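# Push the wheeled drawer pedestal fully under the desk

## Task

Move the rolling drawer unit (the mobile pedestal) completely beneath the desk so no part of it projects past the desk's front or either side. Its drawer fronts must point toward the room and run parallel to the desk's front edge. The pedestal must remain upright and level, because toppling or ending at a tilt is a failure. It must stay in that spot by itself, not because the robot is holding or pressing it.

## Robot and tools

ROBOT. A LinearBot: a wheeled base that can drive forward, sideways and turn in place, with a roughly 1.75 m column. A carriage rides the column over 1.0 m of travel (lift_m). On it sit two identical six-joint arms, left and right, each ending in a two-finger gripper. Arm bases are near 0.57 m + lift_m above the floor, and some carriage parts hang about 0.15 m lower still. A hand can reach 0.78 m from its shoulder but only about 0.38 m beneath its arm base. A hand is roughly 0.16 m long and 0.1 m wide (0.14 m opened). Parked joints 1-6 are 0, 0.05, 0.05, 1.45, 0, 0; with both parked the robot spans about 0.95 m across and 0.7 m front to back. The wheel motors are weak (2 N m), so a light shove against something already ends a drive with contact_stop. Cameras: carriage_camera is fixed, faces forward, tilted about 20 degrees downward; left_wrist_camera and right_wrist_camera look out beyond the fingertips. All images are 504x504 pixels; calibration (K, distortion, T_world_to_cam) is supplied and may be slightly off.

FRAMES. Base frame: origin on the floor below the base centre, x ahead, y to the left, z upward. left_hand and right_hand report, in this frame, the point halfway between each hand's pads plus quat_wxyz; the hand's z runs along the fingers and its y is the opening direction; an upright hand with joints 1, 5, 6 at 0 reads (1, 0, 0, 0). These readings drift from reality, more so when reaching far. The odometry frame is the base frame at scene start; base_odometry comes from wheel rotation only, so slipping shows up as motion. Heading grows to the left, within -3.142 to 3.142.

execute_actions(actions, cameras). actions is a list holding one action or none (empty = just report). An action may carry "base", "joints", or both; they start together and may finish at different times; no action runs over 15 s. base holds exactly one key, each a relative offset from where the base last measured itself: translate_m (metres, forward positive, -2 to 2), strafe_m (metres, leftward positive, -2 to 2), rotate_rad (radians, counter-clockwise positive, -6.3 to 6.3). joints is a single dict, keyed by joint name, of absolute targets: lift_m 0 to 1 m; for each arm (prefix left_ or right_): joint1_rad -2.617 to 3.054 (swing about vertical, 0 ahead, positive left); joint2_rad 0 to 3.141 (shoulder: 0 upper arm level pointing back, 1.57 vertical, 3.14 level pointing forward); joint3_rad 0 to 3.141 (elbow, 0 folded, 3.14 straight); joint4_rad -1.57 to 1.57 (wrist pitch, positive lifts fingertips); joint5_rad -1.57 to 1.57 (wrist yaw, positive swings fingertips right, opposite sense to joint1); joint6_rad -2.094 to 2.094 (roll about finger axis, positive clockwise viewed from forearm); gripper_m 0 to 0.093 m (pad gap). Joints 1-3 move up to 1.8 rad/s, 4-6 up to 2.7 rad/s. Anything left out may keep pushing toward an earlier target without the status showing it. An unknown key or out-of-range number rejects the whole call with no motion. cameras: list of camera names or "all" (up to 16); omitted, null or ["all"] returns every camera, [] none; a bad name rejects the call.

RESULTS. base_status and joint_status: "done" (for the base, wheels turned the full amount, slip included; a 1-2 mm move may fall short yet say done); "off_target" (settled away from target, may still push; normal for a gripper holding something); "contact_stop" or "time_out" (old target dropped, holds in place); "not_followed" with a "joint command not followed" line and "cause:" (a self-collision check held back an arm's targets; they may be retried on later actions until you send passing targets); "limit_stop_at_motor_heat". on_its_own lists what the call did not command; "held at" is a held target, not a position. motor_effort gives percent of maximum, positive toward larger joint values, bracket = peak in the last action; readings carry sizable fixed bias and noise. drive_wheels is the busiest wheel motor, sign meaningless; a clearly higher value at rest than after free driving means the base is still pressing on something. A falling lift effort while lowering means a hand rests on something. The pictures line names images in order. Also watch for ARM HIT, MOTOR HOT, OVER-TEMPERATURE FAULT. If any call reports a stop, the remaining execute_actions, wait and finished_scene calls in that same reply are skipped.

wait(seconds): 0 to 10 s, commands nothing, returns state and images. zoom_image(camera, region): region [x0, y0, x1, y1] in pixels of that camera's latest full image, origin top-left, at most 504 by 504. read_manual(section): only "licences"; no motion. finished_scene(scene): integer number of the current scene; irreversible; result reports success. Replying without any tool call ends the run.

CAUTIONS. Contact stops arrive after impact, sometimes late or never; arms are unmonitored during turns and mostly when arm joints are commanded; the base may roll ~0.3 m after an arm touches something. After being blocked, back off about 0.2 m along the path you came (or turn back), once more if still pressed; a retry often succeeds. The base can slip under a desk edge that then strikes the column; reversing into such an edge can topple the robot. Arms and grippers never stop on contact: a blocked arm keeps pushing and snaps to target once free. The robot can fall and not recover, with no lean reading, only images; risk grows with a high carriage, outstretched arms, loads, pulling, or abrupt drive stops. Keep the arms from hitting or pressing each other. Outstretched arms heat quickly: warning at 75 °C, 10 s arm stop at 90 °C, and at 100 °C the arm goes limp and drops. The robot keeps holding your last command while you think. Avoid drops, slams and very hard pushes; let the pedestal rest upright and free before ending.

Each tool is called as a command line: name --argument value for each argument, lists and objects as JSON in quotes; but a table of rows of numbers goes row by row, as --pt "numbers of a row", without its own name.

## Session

execute_actions --actions '[]' --cameras '["carriage_camera"]'

Scene clock: 0.00 s.
base_odometry: x=+0.000 y=+0.000 heading=+0.000 (m, m, rad; odometry frame)
base_status: not commanded
joint_positions: lift_m=+0.303 left_joint1_rad=+0.016 left_joint2_rad=+0.052 left_joint3_rad=+0.079 left_joint4_rad=+1.448 left_joint5_rad=-0.032 left_joint6_rad=-0.013 left_gripper_m=+0.095 right_joint1_rad=-0.011 right_joint2_rad=+0.026 right_joint3_rad=+0.032 right_joint4_rad=+1.388 right_joint5_rad=+0.020 right_joint6_rad=+0.002 right_gripper_m=+0.094
joint_status: not commanded
motor_effort: lift_m=+35 drive_wheels=-1 (%)
left_hand: x=+0.3001 y=+0.3501 z=+1.3062 quat_wxyz=(+0.999, -0.017, +0.048, +0.002) (m; base frame)
right_hand: x=+0.3208 y=-0.3481 z=+1.2918 quat_wxyz=(+0.996, +0.010, +0.088, -0.006) (m; base frame)
pictures: carriage_camera
camera_calibration (this result's frames):
carriage_camera: T_world_to_cam=[[-0.0417758, -0.998515, -0.034977, 0.0531362], [-0.367112, 0.0478992, -0.928943, 1.2717], [0.929238, -0.0259669, -0.368567, 0.289341], [0, 0, 0, 1]] pos_world=[0.200207, -0.000342652, 1.28983]
Images, in order (width x height): carriage_camera 504x504.

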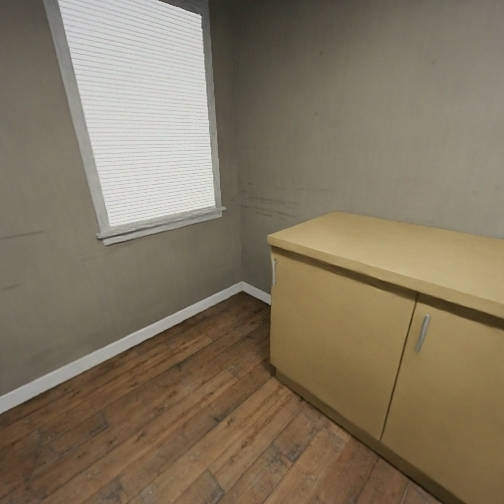

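execute_actions --actions '[{"base":{"rotate_rad":2.3}}]' --cameras '["carriage_camera"]'

Scene clock: 9.50 s.
base_odometry: x=+0.000 y=+0.000 heading=+2.298 (m, m, rad; odometry frame)
base_status: done
joint_positions: lift_m=+0.303 left_joint1_rad=+0.016 left_joint2_rad=+0.052 left_joint3_rad=+0.079 left_joint4_rad=+1.446 left_joint5_rad=-0.032 left_joint6_rad=-0.013 left_gripper_m=+0.095 right_joint1_rad=-0.011 right_joint2_rad=+0.026 right_joint3_rad=+0.032 right_joint4_rad=+1.384 right_joint5_rad=+0.020 right_joint6_rad=+0.002 right_gripper_m=+0.094
joint_status: not commanded
motor_effort: lift_m=+35(35) drive_wheels=+16(39) (%)
left_hand: x=+0.3007 y=+0.3501 z=+1.3062 quat_wxyz=(+0.999, -0.017, +0.049, +0.002) (m; base frame)
right_hand: x=+0.3218 y=-0.3481 z=+1.2916 quat_wxyz=(+0.996, +0.010, +0.090, -0.006) (m; base frame)
pictures: carriage_camera
camera_calibration (this result's frames):
carriage_camera: T_world_to_cam=[[-0.0417758, -0.998515, -0.034977, 0.0531362], [-0.367112, 0.0478992, -0.928943, 1.2717], [0.929238, -0.0259669, -0.368567, 0.289341], [0, 0, 0, 1]] pos_world=[0.200207, -0.000342652, 1.28983]
Images, in order (width x height): carriage_camera 504x504.

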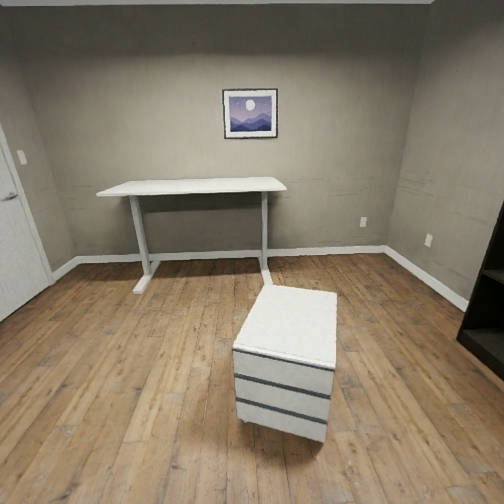

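execute_actions --actions '[{"base":{"rotate_rad":0.03}}]' --cameras '[]'

execute_actions --actions '[{"base":{"strafe_m":-0.9}}]' --cameras '["carriage_camera"]'

execute_actions --actions '[{"base":{"translate_m":1.33},"joints":{"left_joint1_rad":1.8,"left_joint2_rad":1.3,"left_joint3_rad":1.3,"left_joint4_rad":-0.8}}]' --cameras '["carriage_camera","left_wrist_camera"]'

Scene clock: 32.33 s.
base_odometry: x=+0.000 y=+0.000 heading=+2.326 (m, m, rad; odometry frame)
base_status: done
joint_positions: lift_m=+0.303 left_joint1_rad=+0.016 left_joint2_rad=+0.052 left_joint3_rad=+0.079 left_joint4_rad=+1.446 left_joint5_rad=-0.032 left_joint6_rad=-0.013 left_gripper_m=+0.095 right_joint1_rad=-0.011 right_joint2_rad=+0.026 right_joint3_rad=+0.032 right_joint4_rad=+1.386 right_joint5_rad=+0.020 right_joint6_rad=+0.002 right_gripper_m=+0.094
joint_status: not commanded
motor_effort: lift_m=+35(35) drive_wheels=+15(40) (%)
left_hand: x=+0.3006 y=+0.3501 z=+1.3062 quat_wxyz=(+0.999, -0.017, +0.049, +0.002) (m; base frame)
right_hand: x=+0.3213 y=-0.3481 z=+1.2917 quat_wxyz=(+0.996, +0.010, +0.089, -0.006) (m; base frame)
pictures: none
No camera images: the call's "cameras" was empty. Leave "cameras" out to get every camera's image.

Scene clock: 36.53 s.
base_odometry: x=+0.654 y=+0.618 heading=+2.328 (m, m, rad; odometry frame)
base_status: done
joint_positions: lift_m=+0.303 left_joint1_rad=+0.016 left_joint2_rad=+0.052 left_joint3_rad=+0.079 left_joint4_rad=+1.446 left_joint5_rad=-0.032 left_joint6_rad=-0.013 left_gripper_m=+0.095 right_joint1_rad=-0.011 right_joint2_rad=+0.026 right_joint3_rad=+0.032 right_joint4_rad=+1.386 right_joint5_rad=+0.020 right_joint6_rad=+0.002 right_gripper_m=+0.094
joint_status: not commanded
motor_effort: lift_m=+35(35) drive_wheels=-10(37) (%)
left_hand: x=+0.3006 y=+0.3501 z=+1.3062 quat_wxyz=(+0.999, -0.017, +0.049, +0.002) (m; base frame)
right_hand: x=+0.3211 y=-0.3481 z=+1.2917 quat_wxyz=(+0.996, +0.010, +0.089, -0.006) (m; base frame)
pictures: carriage_camera
camera_calibration (this result's frames):
carriage_camera: T_world_to_cam=[[-0.0417758, -0.998515, -0.034977, 0.0531362], [-0.367112, 0.0478992, -0.928943, 1.2717], [0.929238, -0.0259669, -0.368567, 0.289341], [0, 0, 0, 1]] pos_world=[0.200207, -0.000342652, 1.28983]
Images, in order (width x height): carriage_camera 504x504.

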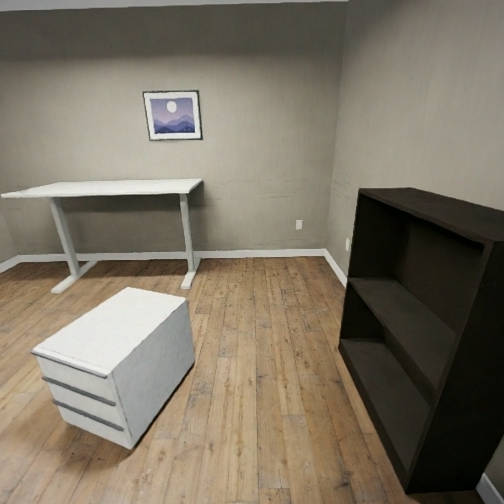

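Scene clock: 41.60 s.
base_odometry: x=-0.258 y=+1.586 heading=+2.327 (m, m, rad; odometry frame)
base_status: done
joint_positions: lift_m=+0.303 left_joint1_rad=+1.798 left_joint2_rad=+1.299 left_joint3_rad=+1.286 left_joint4_rad=-0.789 left_joint5_rad=-0.032 left_joint6_rad=-0.013 left_gripper_m=+0.095 right_joint1_rad=-0.011 right_joint2_rad=+0.026 right_joint3_rad=+0.032 right_joint4_rad=+1.388 right_joint5_rad=+0.020 right_joint6_rad=+0.002 right_gripper_m=+0.094
joint_status: all done
motor_effort: lift_m=+35(35) drive_wheels=-9(33) (%)
left_hand: x=+0.1891 y=+0.6992 z=+1.1156 quat_wxyz=(+0.223, -0.733, +0.567, +0.301) (m; base frame)
right_hand: x=+0.3206 y=-0.3481 z=+1.2918 quat_wxyz=(+0.996, +0.010, +0.088, -0.006) (m; base frame)
pictures: carriage_camera, left_wrist_camera
camera_calibration (this result's frames):
carriage_camera: T_world_to_cam=[[-0.0417758, -0.998515, -0.034977, 0.0531362], [-0.367112, 0.0478992, -0.928943, 1.2717], [0.929238, -0.0259669, -0.368567, 0.289341], [0, 0, 0, 1]] pos_world=[0.200207, -0.000342652, 1.28983]
left_wrist_camera: T_world_to_cam=[[0.984849, 0.136337, -0.107165, -0.160677], [0.126879, -0.987769, -0.0906361, 0.768059], [-0.118212, 0.0756659, -0.990101, 1.19816], [0, 0, 0, 1]] pos_world=[0.202428, 0.689911, 1.23869]
Images, in order (width x height): carriage_camera 504x504, left_wrist_camera 504x504.

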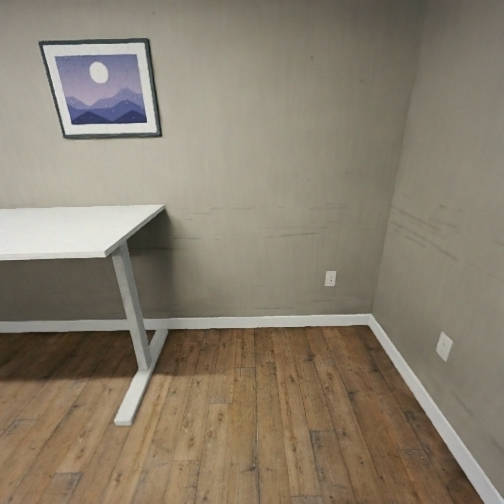

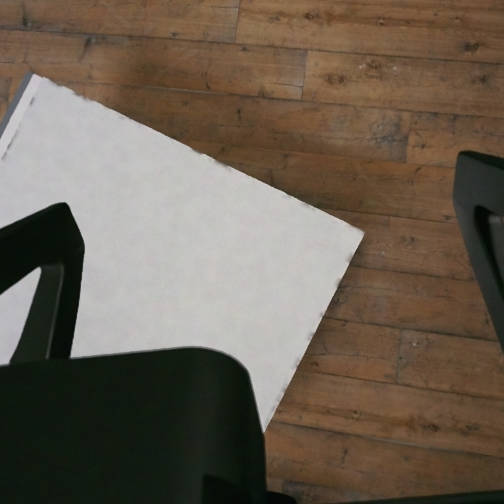

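execute_actions --actions '[{"base":{"strafe_m":0.72}}]' --cameras '["carriage_camera","left_wrist_camera"]'

Scene clock: 51.50 s.
base_odometry: x=-0.782 y=+1.093 heading=+2.327 (m, m, rad; odometry frame)
base_status: done
joint_positions: lift_m=+0.303 left_joint1_rad=+1.800 left_joint2_rad=+1.293 left_joint3_rad=+1.295 left_joint4_rad=-0.793 left_joint5_rad=-0.032 left_joint6_rad=-0.013 left_gripper_m=+0.095 right_joint1_rad=-0.011 right_joint2_rad=+0.026 right_joint3_rad=+0.035 right_joint4_rad=+1.388 right_joint5_rad=+0.021 right_joint6_rad=+0.002 right_gripper_m=+0.094
joint_status: not commanded
motor_effort: lift_m=+35(35) drive_wheels=+1(77) (%)
left_hand: x=+0.1885 y=+0.6987 z=+1.1213 quat_wxyz=(+0.227, -0.732, +0.565, +0.306) (m; base frame)
right_hand: x=+0.3201 y=-0.3483 z=+1.2924 quat_wxyz=(+0.996, +0.011, +0.087, -0.006) (m; base frame)
pictures: carriage_camera, left_wrist_camera
camera_calibration (this result's frames):
carriage_camera: T_world_to_cam=[[-0.0417758, -0.998515, -0.034977, 0.0531362], [-0.367112, 0.0478992, -0.928943, 1.2717], [0.929238, -0.0259669, -0.368567, 0.289341], [0, 0, 0, 1]] pos_world=[0.200207, -0.000342652, 1.28983]
left_wrist_camera: T_world_to_cam=[[0.984279, 0.139536, -0.108279, -0.160297], [0.128485, -0.986337, -0.103103, 0.780793], [-0.121186, 0.0875703, -0.98876, 1.19444], [0, 0, 0, 1]] pos_world=[0.202206, 0.687895, 1.24416]
Images, in order (width x height): carriage_camera 504x504, left_wrist_camera 504x504.

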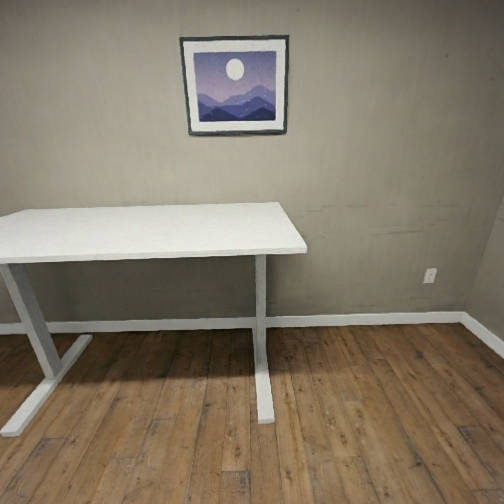

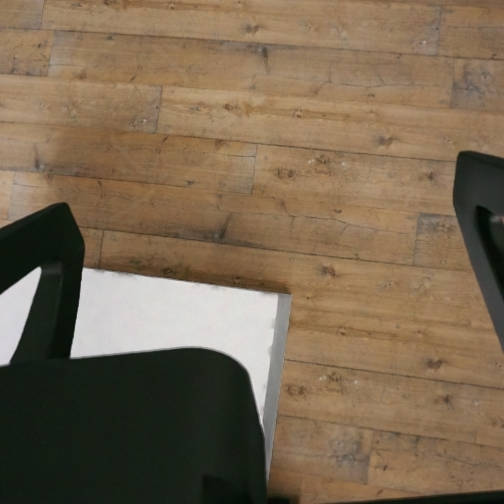

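execute_actions --actions '[{"base":{"strafe_m":-0.04}}]' --cameras '[]'

execute_actions --actions '[{"base":{"translate_m":-0.8},"joints":{"lift_m":0.62,"left_joint1_rad":0,"left_joint2_rad":0.05,"left_joint3_rad":0.05,"left_joint4_rad":1.45}}]' --cameras '[]'

execute_actions --actions '[{"base":{"strafe_m":0.51},"joints":{"right_joint1_rad":-0.8,"right_joint2_rad":1.3,"right_joint3_rad":1.3,"right_joint4_rad":-1.1}}]' --cameras '["carriage_camera","right_wrist_camera"]'

Scene clock: 62.30 s.
base_odometry: x=-0.753 y=+1.120 heading=+2.327 (m, m, rad; odometry frame)
base_status: done
joint_positions: lift_m=+0.303 left_joint1_rad=+1.800 left_joint2_rad=+1.293 left_joint3_rad=+1.295 left_joint4_rad=-0.793 left_joint5_rad=-0.032 left_joint6_rad=-0.013 left_gripper_m=+0.095 right_joint1_rad=-0.011 right_joint2_rad=+0.026 right_joint3_rad=+0.035 right_joint4_rad=+1.388 right_joint5_rad=+0.021 right_joint6_rad=+0.002 right_gripper_m=+0.094
joint_status: not commanded
motor_effort: lift_m=+35(35) drive_wheels=+0(32) (%)
left_hand: x=+0.1885 y=+0.6987 z=+1.1213 quat_wxyz=(+0.227, -0.732, +0.565, +0.306) (m; base frame)
right_hand: x=+0.3201 y=-0.3483 z=+1.2924 quat_wxyz=(+0.996, +0.011, +0.087, -0.006) (m; base frame)
pictures: none
No camera images: the call's "cameras" was empty. Leave "cameras" out to get every camera's image.

Scene clock: 66.30 s.
base_odometry: x=-0.204 y=+0.538 heading=+2.327 (m, m, rad; odometry frame)
base_status: done
joint_positions: lift_m=+0.620 left_joint1_rad=+0.007 left_joint2_rad=+0.062 left_joint3_rad=+0.067 left_joint4_rad=+1.448 left_joint5_rad=-0.033 left_joint6_rad=-0.013 left_gripper_m=+0.095 right_joint1_rad=-0.011 right_joint2_rad=+0.026 right_joint3_rad=+0.035 right_joint4_rad=+1.388 right_joint5_rad=+0.021 right_joint6_rad=+0.002 right_gripper_m=+0.094
joint_status: all done
motor_effort: lift_m=+39(46) drive_wheels=-4(29) (%)
left_hand: x=+0.3070 y=+0.3500 z=+1.6198 quat_wxyz=(+0.998, -0.017, +0.059, -0.002) (m; base frame)
right_hand: x=+0.3199 y=-0.3483 z=+1.6092 quat_wxyz=(+0.996, +0.011, +0.087, -0.006) (m; base frame)
pictures: none
No camera images: the call's "cameras" was empty. Leave "cameras" out to get every camera's image.

Scene clock: 69.57 s.
base_odometry: x=-0.574 y=+0.188 heading=+2.328 (m, m, rad; odometry frame)
base_status: done
joint_positions: lift_m=+0.620 left_joint1_rad=+0.007 left_joint2_rad=+0.062 left_joint3_rad=+0.067 left_joint4_rad=+1.448 left_joint5_rad=-0.033 left_joint6_rad=-0.013 left_gripper_m=+0.095 right_joint1_rad=-0.798 right_joint2_rad=+1.299 right_joint3_rad=+1.276 right_joint4_rad=-1.104 right_joint5_rad=+0.021 right_joint6_rad=+0.002 right_gripper_m=+0.094
joint_status: all done
motor_effort: lift_m=+39(39) drive_wheels=-5(26) (%)
left_hand: x=+0.3070 y=+0.3500 z=+1.6198 quat_wxyz=(+0.998, -0.017, +0.059, -0.002) (m; base frame)
right_hand: x=+0.4844 y=-0.5623 z=+1.3847 quat_wxyz=(+0.199, +0.382, +0.898, -0.095) (m; base frame)
pictures: carriage_camera, right_wrist_camera
camera_calibration (this result's frames):
carriage_camera: T_world_to_cam=[[-0.0417758, -0.998515, -0.034977, 0.0642153], [-0.367112, 0.0478992, -0.928943, 1.56594], [0.929238, -0.0259669, -0.368567, 0.406087], [0, 0, 0, 1]] pos_world=[0.200207, -0.000342652, 1.60659]
right_wrist_camera: T_world_to_cam=[[-0.809873, -0.579614, 0.0902966, -0.0649793], [-0.553217, 0.805864, 0.211031, 0.428128], [-0.195084, 0.120955, -0.9733, 1.63198], [0, 0, 0, 1]] pos_world=[0.502595, -0.580072, 1.50392]
Images, in order (width x height): carriage_camera 504x504, right_wrist_camera 504x504.

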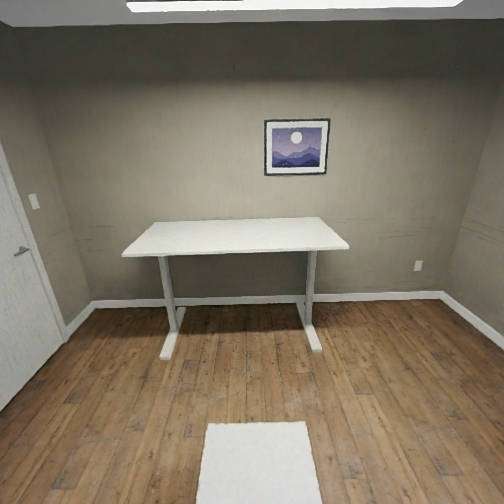

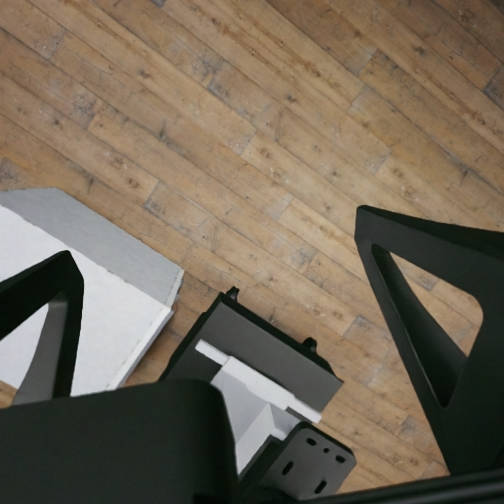

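execute_actions --actions '[{"base":{"translate_m":1.45}}]' --cameras '["carriage_camera","right_wrist_camera"]'

Scene clock: 79.40 s.
base_odometry: x=-1.571 y=+1.241 heading=+2.328 (m, m, rad; odometry frame)
base_status: done
joint_positions: lift_m=+0.620 left_joint1_rad=+0.007 left_joint2_rad=+0.061 left_joint3_rad=+0.064 left_joint4_rad=+1.452 left_joint5_rad=-0.033 left_joint6_rad=-0.013 left_gripper_m=+0.095 right_joint1_rad=-0.799 right_joint2_rad=+1.299 right_joint3_rad=+1.282 right_joint4_rad=-1.105 right_joint5_rad=+0.020 right_joint6_rad=+0.002 right_gripper_m=+0.094
joint_status: not commanded
motor_effort: lift_m=+38(39) drive_wheels=+5(70) (%)
left_hand: x=+0.3064 y=+0.3500 z=+1.6191 quat_wxyz=(+0.998, -0.017, +0.058, -0.002) (m; base frame)
right_hand: x=+0.4850 y=-0.5629 z=+1.3871 quat_wxyz=(+0.202, +0.382, +0.897, -0.096) (m; base frame)
pictures: carriage_camera, right_wrist_camera
camera_calibration (this result's frames):
carriage_camera: T_world_to_cam=[[-0.0417758, -0.998515, -0.034977, 0.0642167], [-0.367112, 0.0478992, -0.928943, 1.56598], [0.929238, -0.0259669, -0.368567, 0.406101], [0, 0, 0, 1]] pos_world=[0.200207, -0.000342652, 1.60663]
right_wrist_camera: T_world_to_cam=[[-0.810304, -0.579249, 0.0887592, -0.062493], [-0.55411, 0.806647, 0.20563, 0.436855], [-0.190708, 0.117441, -0.974596, 1.63215], [0, 0, 0, 1]] pos_world=[0.502691, -0.580267, 1.5064]
Images, in order (width x height): carriage_camera 504x504, right_wrist_camera 504x504.

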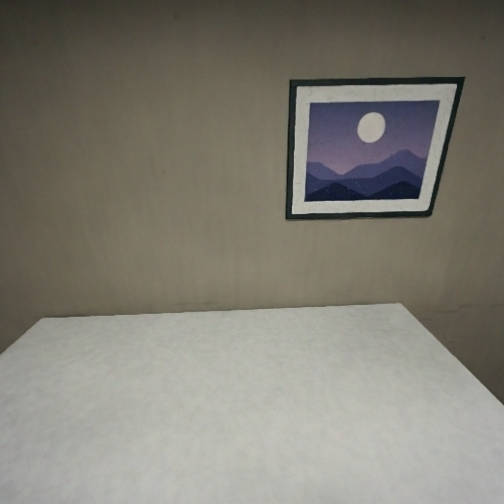

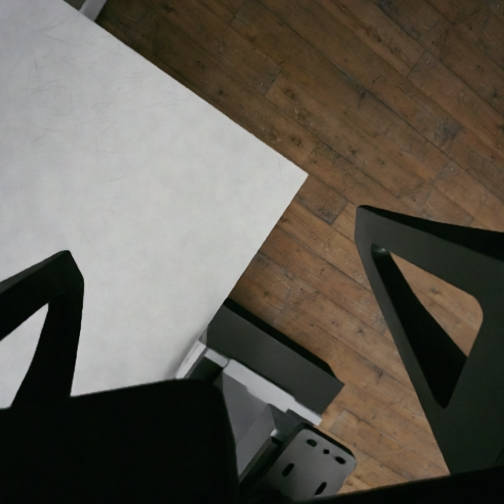

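execute_actions --actions '[{"base":{"translate_m":0.2}}]' --cameras '[]'

execute_actions --actions '[{"base":{"translate_m":-1.0}}]' --cameras '["carriage_camera"]'

Scene clock: 89.87 s.
base_odometry: x=-1.709 y=+1.386 heading=+2.329 (m, m, rad; odometry frame)
base_status: done
joint_positions: lift_m=+0.620 left_joint1_rad=+0.007 left_joint2_rad=+0.061 left_joint3_rad=+0.064 left_joint4_rad=+1.449 left_joint5_rad=-0.033 left_joint6_rad=-0.013 left_gripper_m=+0.095 right_joint1_rad=-0.799 right_joint2_rad=+1.299 right_joint3_rad=+1.282 right_joint4_rad=-1.105 right_joint5_rad=+0.020 right_joint6_rad=+0.002 right_gripper_m=+0.094
joint_status: not commanded
motor_effort: lift_m=+38(38) drive_wheels=+4(49) (%)
left_hand: x=+0.3072 y=+0.3500 z=+1.6191 quat_wxyz=(+0.998, -0.017, +0.059, -0.002) (m; base frame)
right_hand: x=+0.4850 y=-0.5629 z=+1.3871 quat_wxyz=(+0.202, +0.382, +0.897, -0.096) (m; base frame)
pictures: none
No camera images: the call's "cameras" was empty. Leave "cameras" out to get every camera's image.

Scene clock: 94.30 s.
base_odometry: x=-1.021 y=+0.660 heading=+2.329 (m, m, rad; odometry frame)
base_status: done
joint_positions: lift_m=+0.620 left_joint1_rad=+0.007 left_joint2_rad=+0.061 left_joint3_rad=+0.064 left_joint4_rad=+1.449 left_joint5_rad=-0.033 left_joint6_rad=-0.013 left_gripper_m=+0.095 right_joint1_rad=-0.799 right_joint2_rad=+1.299 right_joint3_rad=+1.282 right_joint4_rad=-1.103 right_joint5_rad=+0.020 right_joint6_rad=+0.002 right_gripper_m=+0.094
joint_status: not commanded
motor_effort: lift_m=+38(38) drive_wheels=-5(36) (%)
left_hand: x=+0.3072 y=+0.3500 z=+1.6191 quat_wxyz=(+0.998, -0.017, +0.059, -0.002) (m; base frame)
right_hand: x=+0.4853 y=-0.5631 z=+1.3873 quat_wxyz=(+0.203, +0.382, +0.897, -0.096) (m; base frame)
pictures: carriage_camera
camera_calibration (this result's frames):
carriage_camera: T_world_to_cam=[[-0.0417758, -0.998515, -0.034977, 0.0642167], [-0.367112, 0.0478992, -0.928943, 1.56598], [0.929238, -0.0259669, -0.368567, 0.406101], [0, 0, 0, 1]] pos_world=[0.200207, -0.000342652, 1.60663]
Images, in order (width x height): carriage_camera 504x504.

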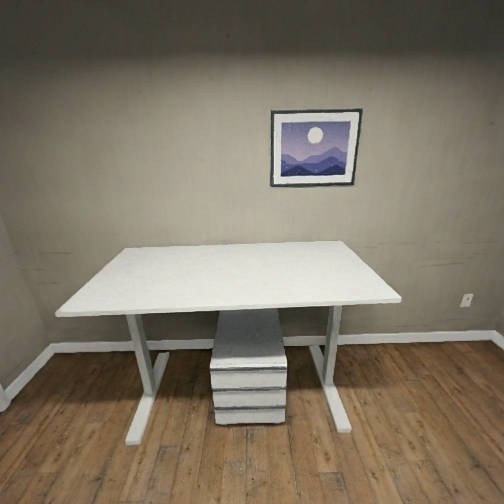

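finished_scene --scene 2

The scene is finished: the task was done.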